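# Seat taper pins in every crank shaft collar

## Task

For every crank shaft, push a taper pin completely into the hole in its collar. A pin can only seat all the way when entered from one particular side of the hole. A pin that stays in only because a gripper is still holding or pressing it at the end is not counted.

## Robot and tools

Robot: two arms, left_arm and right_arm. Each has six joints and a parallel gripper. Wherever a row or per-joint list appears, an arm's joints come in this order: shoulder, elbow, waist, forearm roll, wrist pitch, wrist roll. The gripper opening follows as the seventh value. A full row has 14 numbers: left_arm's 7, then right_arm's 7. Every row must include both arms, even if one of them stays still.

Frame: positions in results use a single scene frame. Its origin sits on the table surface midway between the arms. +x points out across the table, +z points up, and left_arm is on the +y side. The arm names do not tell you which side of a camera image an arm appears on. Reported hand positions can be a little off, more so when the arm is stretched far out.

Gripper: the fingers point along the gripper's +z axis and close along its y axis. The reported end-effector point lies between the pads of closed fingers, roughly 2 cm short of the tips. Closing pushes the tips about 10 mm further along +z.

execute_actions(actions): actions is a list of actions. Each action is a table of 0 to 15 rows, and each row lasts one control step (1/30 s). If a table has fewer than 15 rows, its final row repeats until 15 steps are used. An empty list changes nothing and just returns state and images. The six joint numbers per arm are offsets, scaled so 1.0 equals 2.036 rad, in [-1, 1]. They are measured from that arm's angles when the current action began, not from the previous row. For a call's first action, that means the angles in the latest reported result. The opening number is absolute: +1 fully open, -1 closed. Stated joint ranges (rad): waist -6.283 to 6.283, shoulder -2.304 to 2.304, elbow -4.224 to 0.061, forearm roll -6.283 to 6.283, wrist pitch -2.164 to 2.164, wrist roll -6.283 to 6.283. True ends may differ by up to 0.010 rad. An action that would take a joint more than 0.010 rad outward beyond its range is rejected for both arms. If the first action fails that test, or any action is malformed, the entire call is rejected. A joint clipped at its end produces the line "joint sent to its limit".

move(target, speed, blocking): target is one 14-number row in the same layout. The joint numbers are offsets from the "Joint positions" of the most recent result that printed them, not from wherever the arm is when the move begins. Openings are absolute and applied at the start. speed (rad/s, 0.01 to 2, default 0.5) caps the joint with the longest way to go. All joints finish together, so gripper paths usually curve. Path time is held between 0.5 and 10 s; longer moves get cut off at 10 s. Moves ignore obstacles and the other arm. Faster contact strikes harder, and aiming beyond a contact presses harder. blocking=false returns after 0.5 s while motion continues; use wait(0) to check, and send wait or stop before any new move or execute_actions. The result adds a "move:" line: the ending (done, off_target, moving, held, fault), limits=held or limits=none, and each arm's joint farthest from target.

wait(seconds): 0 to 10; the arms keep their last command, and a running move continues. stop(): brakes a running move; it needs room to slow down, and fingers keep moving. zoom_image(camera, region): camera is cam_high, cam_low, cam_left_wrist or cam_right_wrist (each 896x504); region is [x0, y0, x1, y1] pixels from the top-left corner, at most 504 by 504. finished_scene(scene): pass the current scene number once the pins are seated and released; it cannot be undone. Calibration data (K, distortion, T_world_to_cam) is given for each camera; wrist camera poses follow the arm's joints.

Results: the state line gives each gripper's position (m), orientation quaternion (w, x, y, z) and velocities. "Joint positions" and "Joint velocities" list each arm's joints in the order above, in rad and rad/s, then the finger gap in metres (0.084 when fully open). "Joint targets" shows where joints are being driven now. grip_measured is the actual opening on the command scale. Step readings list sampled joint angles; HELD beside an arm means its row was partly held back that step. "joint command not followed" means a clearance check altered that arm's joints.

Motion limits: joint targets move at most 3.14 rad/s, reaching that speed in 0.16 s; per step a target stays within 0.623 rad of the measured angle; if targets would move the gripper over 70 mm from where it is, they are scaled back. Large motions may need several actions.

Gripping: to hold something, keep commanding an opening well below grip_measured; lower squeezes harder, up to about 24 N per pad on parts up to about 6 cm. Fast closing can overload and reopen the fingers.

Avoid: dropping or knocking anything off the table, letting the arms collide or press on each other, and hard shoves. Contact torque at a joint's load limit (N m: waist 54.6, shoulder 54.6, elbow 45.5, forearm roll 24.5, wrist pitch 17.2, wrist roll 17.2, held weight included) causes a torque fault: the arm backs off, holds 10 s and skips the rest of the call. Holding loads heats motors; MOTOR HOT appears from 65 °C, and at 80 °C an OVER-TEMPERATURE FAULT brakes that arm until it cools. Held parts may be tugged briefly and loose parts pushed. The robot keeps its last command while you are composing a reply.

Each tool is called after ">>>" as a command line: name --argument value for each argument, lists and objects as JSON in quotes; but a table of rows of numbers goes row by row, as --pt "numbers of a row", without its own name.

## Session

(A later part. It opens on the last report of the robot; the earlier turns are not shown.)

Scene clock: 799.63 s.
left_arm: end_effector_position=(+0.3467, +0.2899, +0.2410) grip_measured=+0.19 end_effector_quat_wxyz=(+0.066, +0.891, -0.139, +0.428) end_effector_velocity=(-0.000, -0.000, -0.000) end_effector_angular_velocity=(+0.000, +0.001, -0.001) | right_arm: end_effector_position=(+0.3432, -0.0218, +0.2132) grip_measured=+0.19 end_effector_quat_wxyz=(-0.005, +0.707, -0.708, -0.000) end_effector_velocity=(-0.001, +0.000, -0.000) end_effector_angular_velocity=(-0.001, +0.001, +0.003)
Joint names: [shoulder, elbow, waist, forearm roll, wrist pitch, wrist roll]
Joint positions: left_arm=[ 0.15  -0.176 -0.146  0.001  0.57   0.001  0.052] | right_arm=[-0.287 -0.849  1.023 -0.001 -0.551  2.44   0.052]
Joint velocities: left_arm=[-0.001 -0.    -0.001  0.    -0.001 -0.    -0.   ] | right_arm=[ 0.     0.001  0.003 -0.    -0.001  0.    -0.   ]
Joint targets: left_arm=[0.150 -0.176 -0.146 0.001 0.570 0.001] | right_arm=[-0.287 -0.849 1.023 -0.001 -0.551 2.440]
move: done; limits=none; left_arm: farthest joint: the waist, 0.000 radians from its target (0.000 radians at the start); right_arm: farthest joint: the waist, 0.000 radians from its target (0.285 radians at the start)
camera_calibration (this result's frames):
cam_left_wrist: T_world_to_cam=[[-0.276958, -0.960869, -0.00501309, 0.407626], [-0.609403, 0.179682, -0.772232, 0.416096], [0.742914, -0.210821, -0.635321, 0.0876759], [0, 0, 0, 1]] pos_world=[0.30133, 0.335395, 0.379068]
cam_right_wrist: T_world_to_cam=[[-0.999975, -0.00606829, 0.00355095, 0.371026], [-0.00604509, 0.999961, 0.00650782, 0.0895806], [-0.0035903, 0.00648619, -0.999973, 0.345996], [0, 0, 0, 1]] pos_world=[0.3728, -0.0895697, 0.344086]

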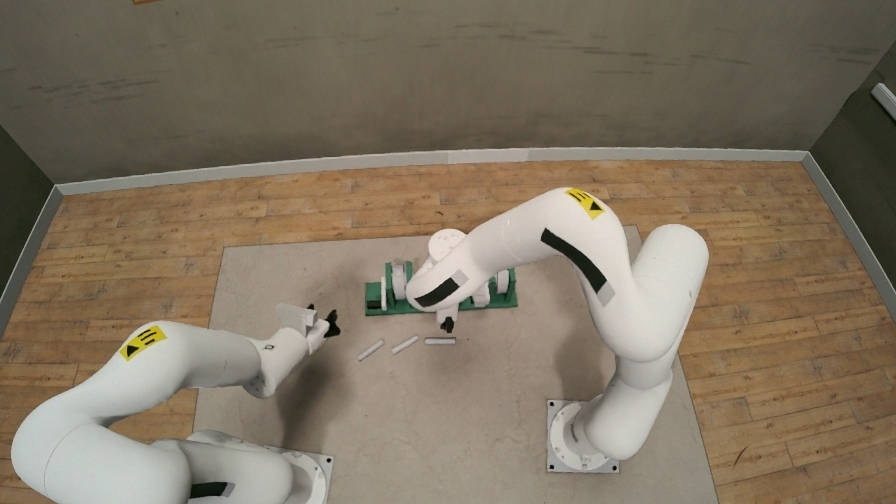

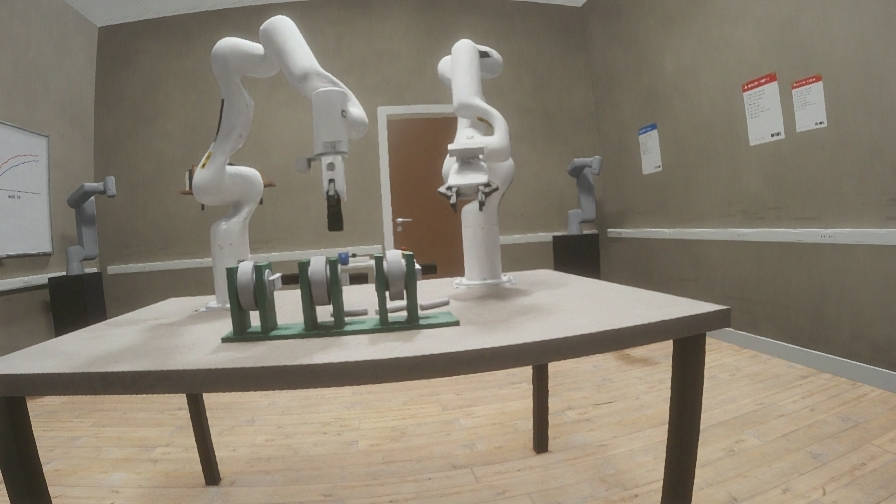

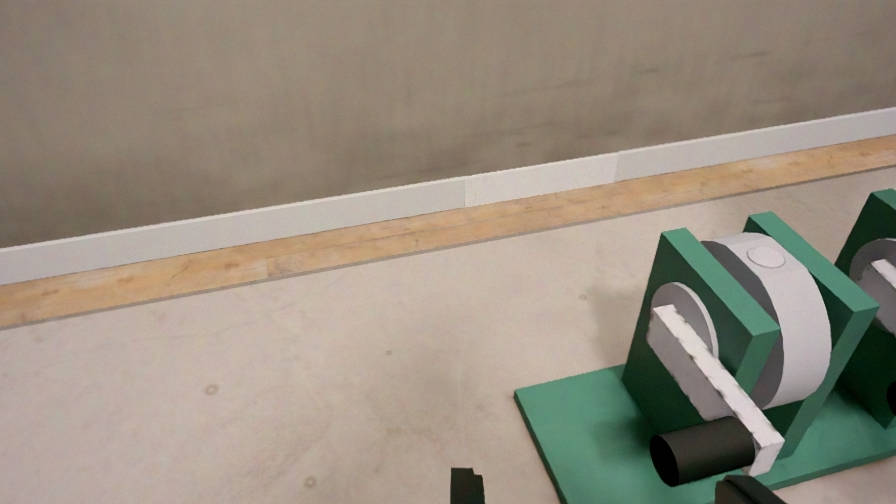

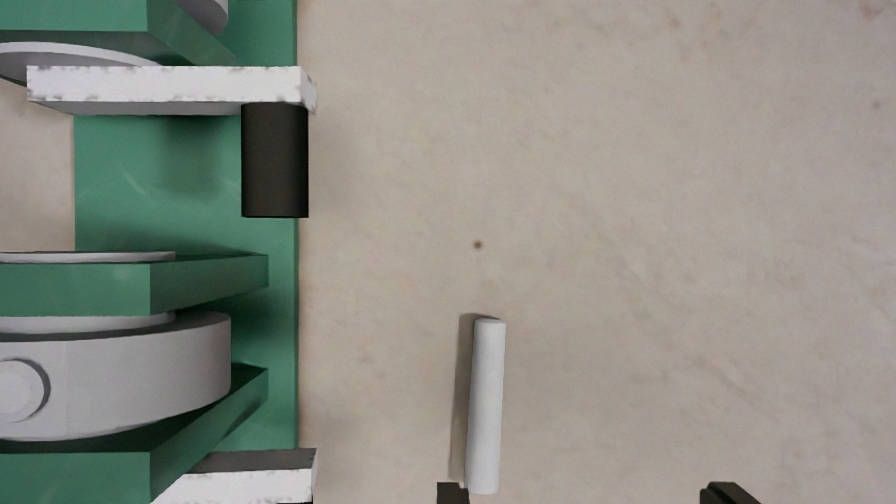

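>>> move --target '[0,0,0.1,0,0,0,0.2,0,-0.03,0.0142,0,-0.03,-0.9,0.1]' --speed 1

>>> move --target '[0,0,0,0,0,0,0.2,-0.1,-0.0237,0,0,0.0763,-0.603,0.1]' --speed 0.8

>>> move --target '[0,0,0,0,0,0,0.2,-0.125,0,0,0,0.1196,0,0.1]' --speed 0.2

Scene clock: 823.47 s.
left_arm: end_effector_position=(+0.3637, +0.3717, +0.2410) grip_measured=+0.19 end_effector_quat_wxyz=(+0.022, +0.900, -0.047, +0.432) end_effector_velocity=(+0.000, -0.000, +0.000) end_effector_angular_velocity=(-0.000, -0.001, -0.000) | right_arm: end_effector_position=(+0.3431, -0.0004, +0.2353) grip_measured=+0.09 end_effector_quat_wxyz=(-0.003, +0.990, +0.144, +0.004) end_effector_velocity=(-0.001, +0.000, -0.001) end_effector_angular_velocity=(-0.002, +0.002, +0.004)
Joint names: [shoulder, elbow, waist, forearm roll, wrist pitch, wrist roll]
Joint positions: left_arm=[ 0.15  -0.176  0.058  0.001  0.57   0.001  0.052] | right_arm=[-0.287 -0.91   1.052 -0.001 -0.613  0.608  0.048]
Joint velocities: left_arm=[ 0.    -0.     0.     0.     0.001 -0.    -0.   ] | right_arm=[-0.001 -0.     0.001 -0.    -0.002 -0.002 -0.   ]
Joint targets: left_arm=[0.150 -0.176 0.058 0.001 0.570 0.001] | right_arm=[-0.287 -0.910 1.052 -0.001 -0.613 0.608]
move: done; limits=none; left_arm: farthest joint: the waist, 0.000 radians from its target (0.203 radians at the start); right_arm: farthest joint: the waist, 0.000 radians from its target (0.029 radians at the start)
camera_calibration (this result's frames):
cam_left_wrist: T_world_to_cam=[[-0.0770524, -0.997014, -0.00501489, 0.431603], [-0.633141, 0.0528154, -0.772233, 0.467547], [0.770192, -0.0563273, -0.63532, 0.0249474], [0, 0, 0, 1]] pos_world=[0.310065, 0.407026, 0.379069]
cam_right_wrist: T_world_to_cam=[[0.291556, -0.956537, 0.00559874, -0.0729605], [-0.956482, -0.291601, -0.0105284, 0.397636], [0.0117034, -0.00228547, -0.999929, 0.362709], [0, 0, 0, 1]] pos_world=[0.397359, 0.0469907, 0.367279]

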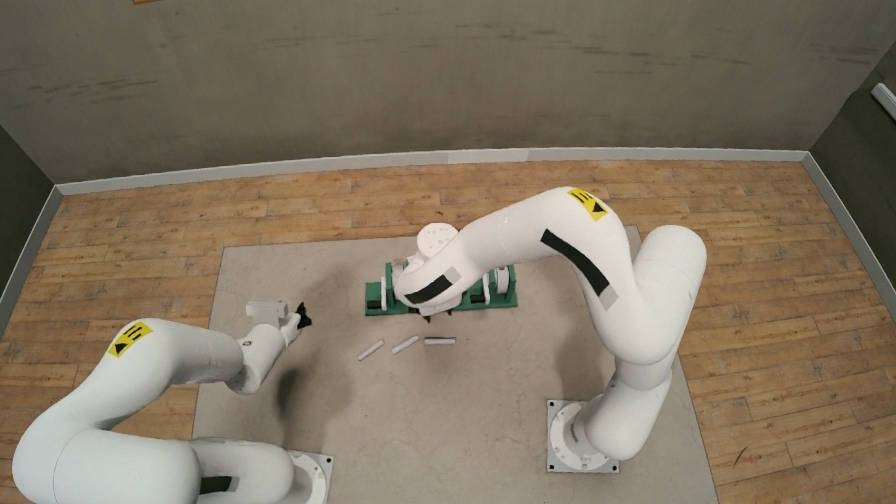

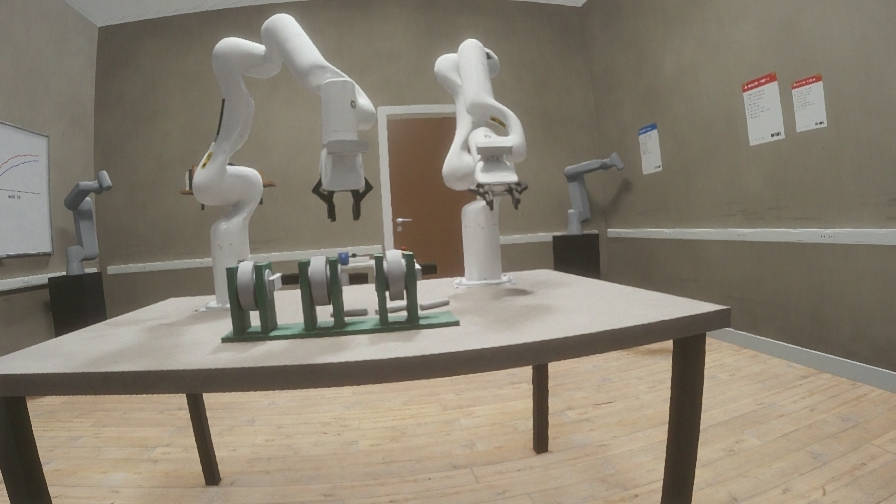

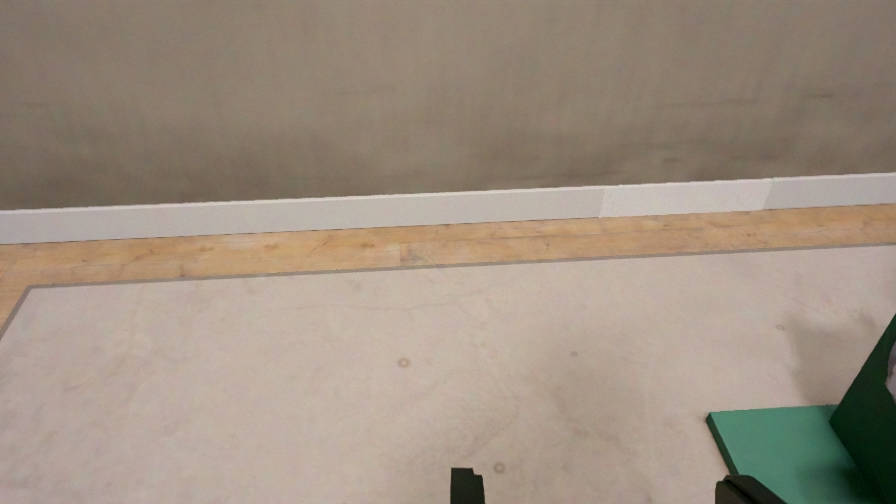

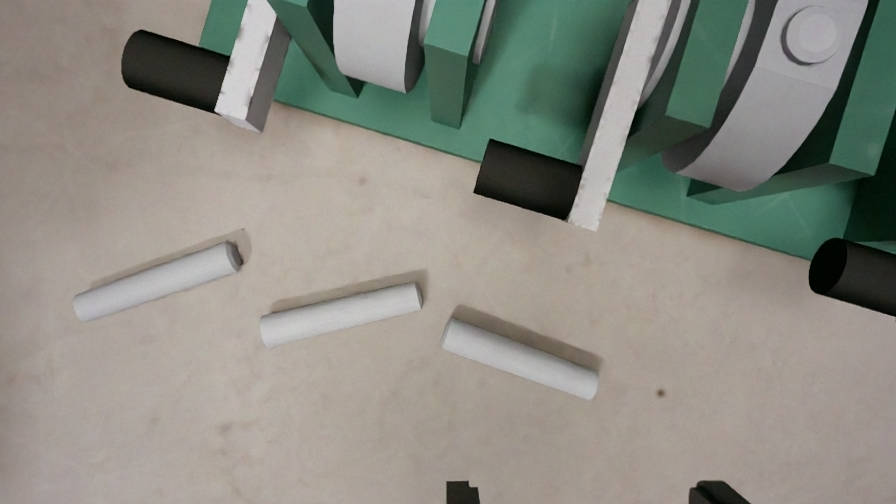

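Scene clock: 825.50 s.
left_arm: end_effector_position=(+0.3637, +0.3717, +0.2410) grip_measured=+0.19 end_effector_quat_wxyz=(+0.022, +0.900, -0.047, +0.432) end_effector_velocity=(-0.000, -0.000, -0.000) end_effector_angular_velocity=(-0.000, +0.001, -0.000) | right_arm: end_effector_position=(+0.3612, +0.0223, +0.1512) grip_measured=+0.09 end_effector_quat_wxyz=(-0.000, +0.726, +0.687, +0.005) end_effector_velocity=(-0.000, +0.000, -0.000) end_effector_angular_velocity=(-0.000, +0.000, +0.002)
Joint names: [shoulder, elbow, waist, forearm roll, wrist pitch, wrist roll]
Joint positions: left_arm=[ 0.15  -0.176  0.058  0.001  0.57   0.001  0.052] | right_arm=[-0.49  -0.958  1.052 -0.001 -0.457 -0.62   0.048]
Joint velocities: left_arm=[ 0.     0.    -0.    -0.    -0.001 -0.     0.   ] | right_arm=[ 0.     0.     0.    -0.    -0.    -0.001 -0.   ]
Joint targets: left_arm=[0.150 -0.176 0.058 0.001 0.570 0.001] | right_arm=[-0.490 -0.958 1.052 -0.001 -0.457 -0.620]
move: done; limits=none; left_arm: farthest joint: the waist, 0.000 radians from its target (0.000 radians at the start); right_arm: farthest joint: the shoulder, 0.001 radians from its target (0.204 radians at the start)
camera_calibration (this result's frames):
cam_left_wrist: T_world_to_cam=[[-0.0770524, -0.997014, -0.00501493, 0.431603], [-0.633141, 0.0528154, -0.772233, 0.467546], [0.770192, -0.0563272, -0.63532, 0.0249474], [0, 0, 0, 1]] pos_world=[0.310065, 0.407026, 0.379069]
cam_right_wrist: T_world_to_cam=[[0.998708, -0.047553, 0.0179298, -0.333609], [-0.0473836, -0.998829, -0.00975658, 0.10795], [0.0183727, 0.00889439, -0.999792, 0.275755], [0, 0, 0, 1]] pos_world=[0.333226, 0.0895072, 0.282732]

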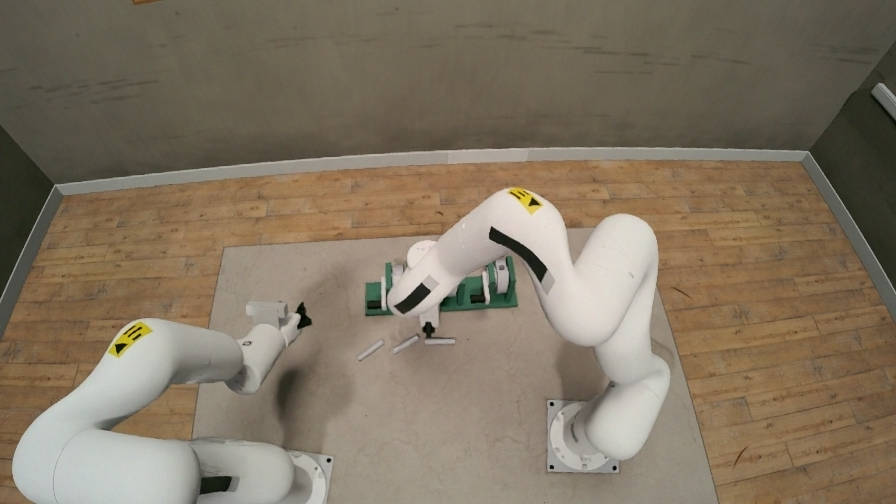

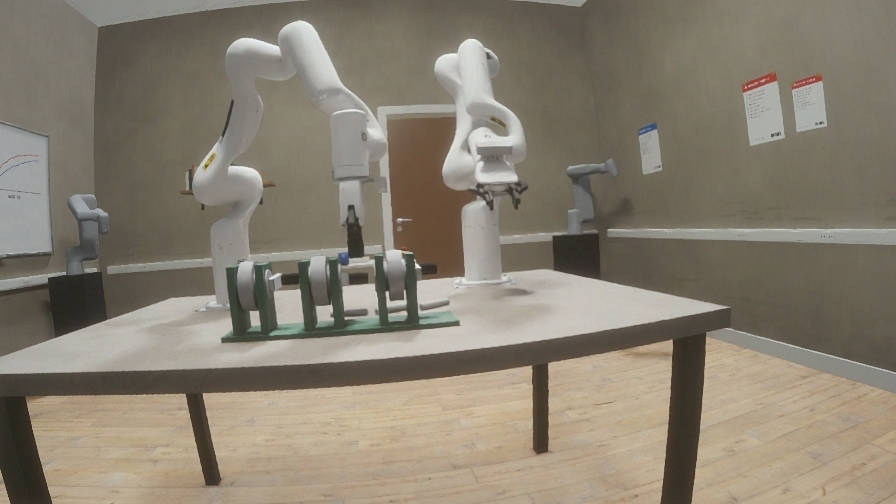

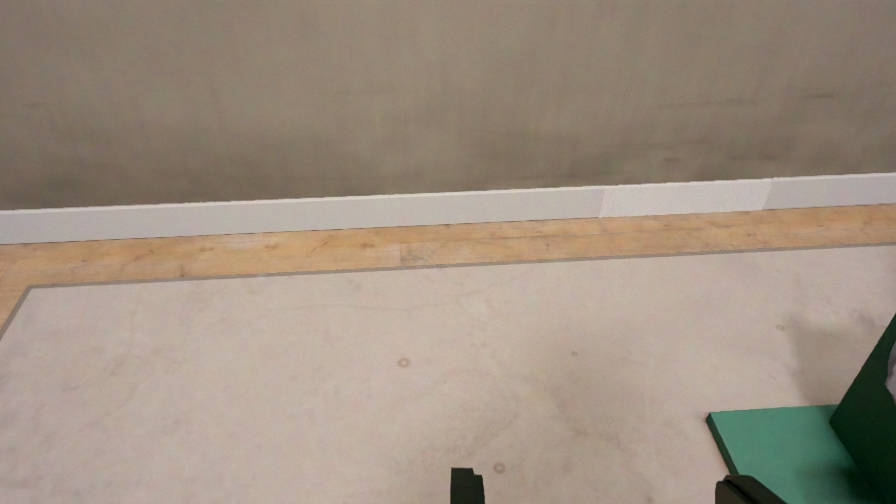

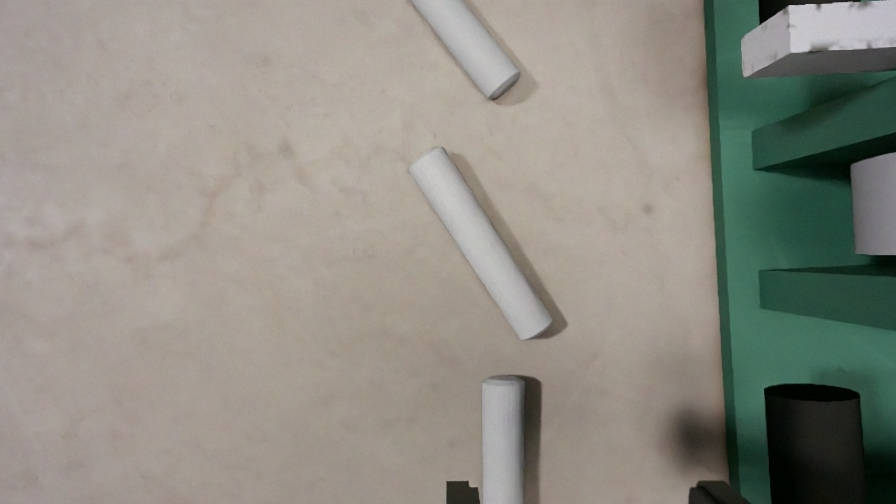

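Scene clock: 827.13 s.
left_arm: end_effector_position=(+0.3637, +0.3717, +0.2410) grip_measured=+0.19 end_effector_quat_wxyz=(+0.022, +0.900, -0.047, +0.432) end_effector_velocity=(+0.000, +0.000, +0.000) end_effector_angular_velocity=(-0.000, -0.001, +0.001) | right_arm: end_effector_position=(+0.3543, +0.0138, +0.0221) grip_measured=+0.09 end_effector_quat_wxyz=(+0.000, +0.726, +0.688, +0.000) end_effector_velocity=(-0.001, -0.001, -0.001) end_effector_angular_velocity=(-0.002, +0.001, -0.000)
Joint names: [shoulder, elbow, waist, forearm roll, wrist pitch, wrist roll]
Joint positions: left_arm=[ 0.15  -0.176  0.058  0.001  0.57   0.001  0.052] | right_arm=[-0.744 -0.958  1.052 -0.001 -0.214 -0.62   0.048]
Joint velocities: left_arm=[-0.    -0.     0.    -0.001  0.001  0.    -0.   ] | right_arm=[-0.002  0.001 -0.    -0.     0.     0.     0.   ]
Joint targets: left_arm=[0.150 -0.176 0.058 0.001 0.570 0.001] | right_arm=[-0.744 -0.958 1.052 -0.001 -0.214 -0.620]
move: done; limits=none; left_arm: farthest joint: the waist, 0.000 radians from its target (0.000 radians at the start); right_arm: farthest joint: the waist, 0.000 radians from its target (0.000 radians at the start)
camera_calibration (this result's frames):
cam_left_wrist: T_world_to_cam=[[-0.0770525, -0.997014, -0.00501493, 0.431603], [-0.633141, 0.0528155, -0.772232, 0.467546], [0.770192, -0.0563273, -0.63532, 0.0249475], [0, 0, 0, 1]] pos_world=[0.310064, 0.407026, 0.379069]
cam_right_wrist: T_world_to_cam=[[0.998812, -0.0473462, 0.011526, -0.324723], [-0.047333, -0.998878, -0.00141132, 0.0976877], [0.0115799, 0.000864078, -0.999933, 0.149404], [0, 0, 0, 1]] pos_world=[0.327232, 0.0820746, 0.153274]

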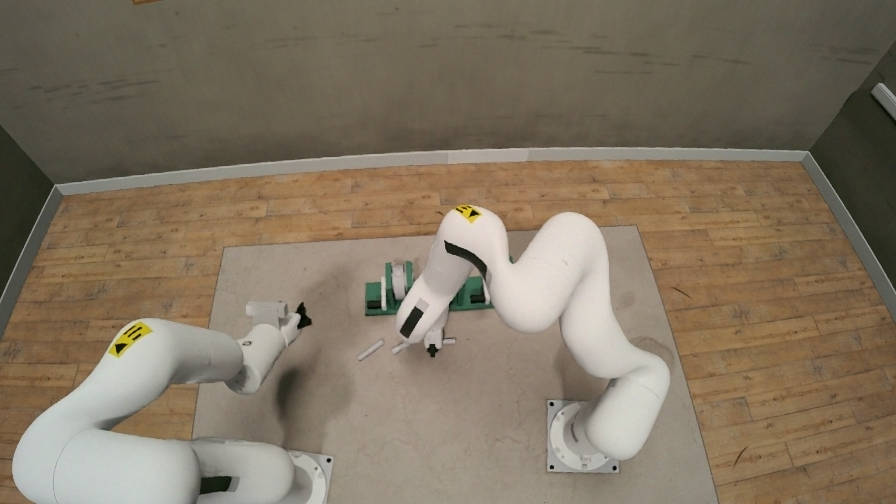

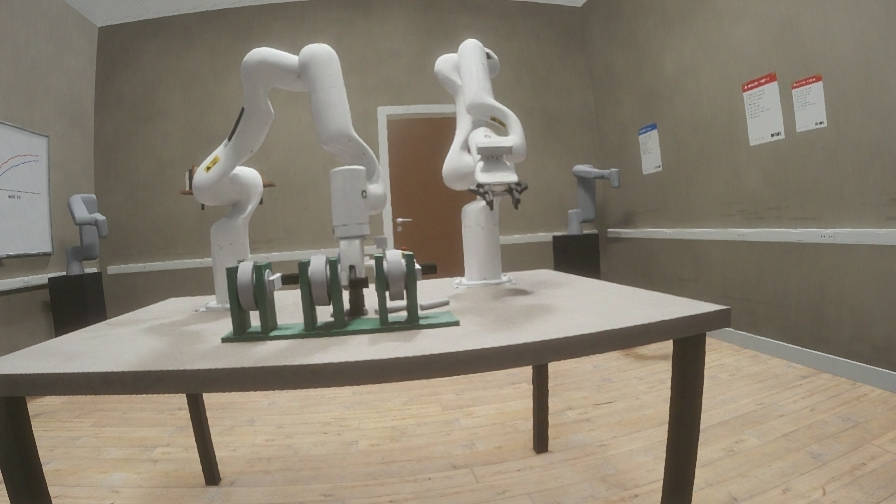

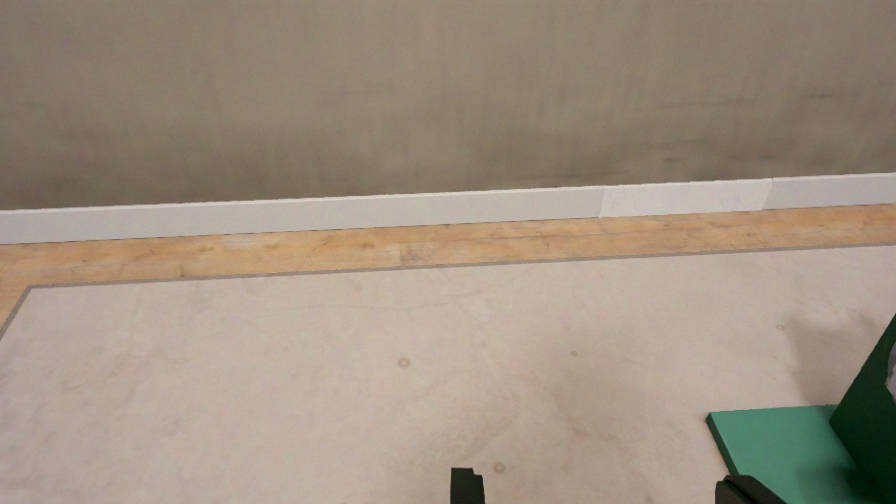

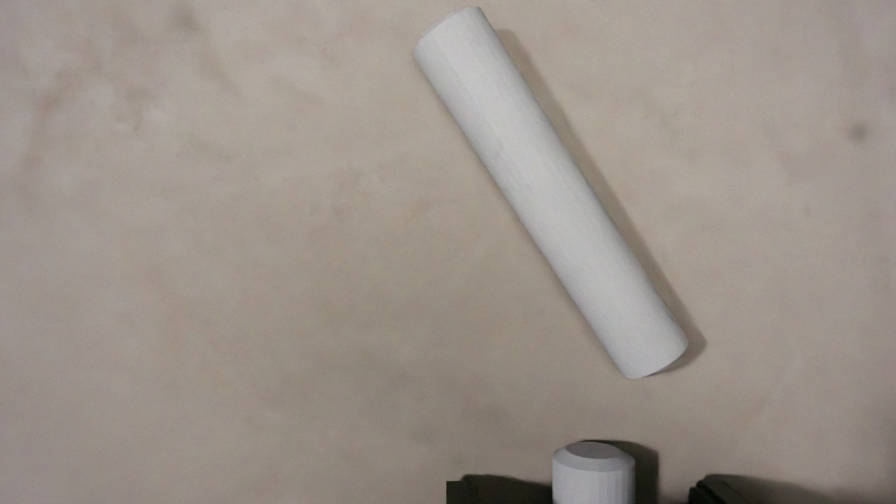

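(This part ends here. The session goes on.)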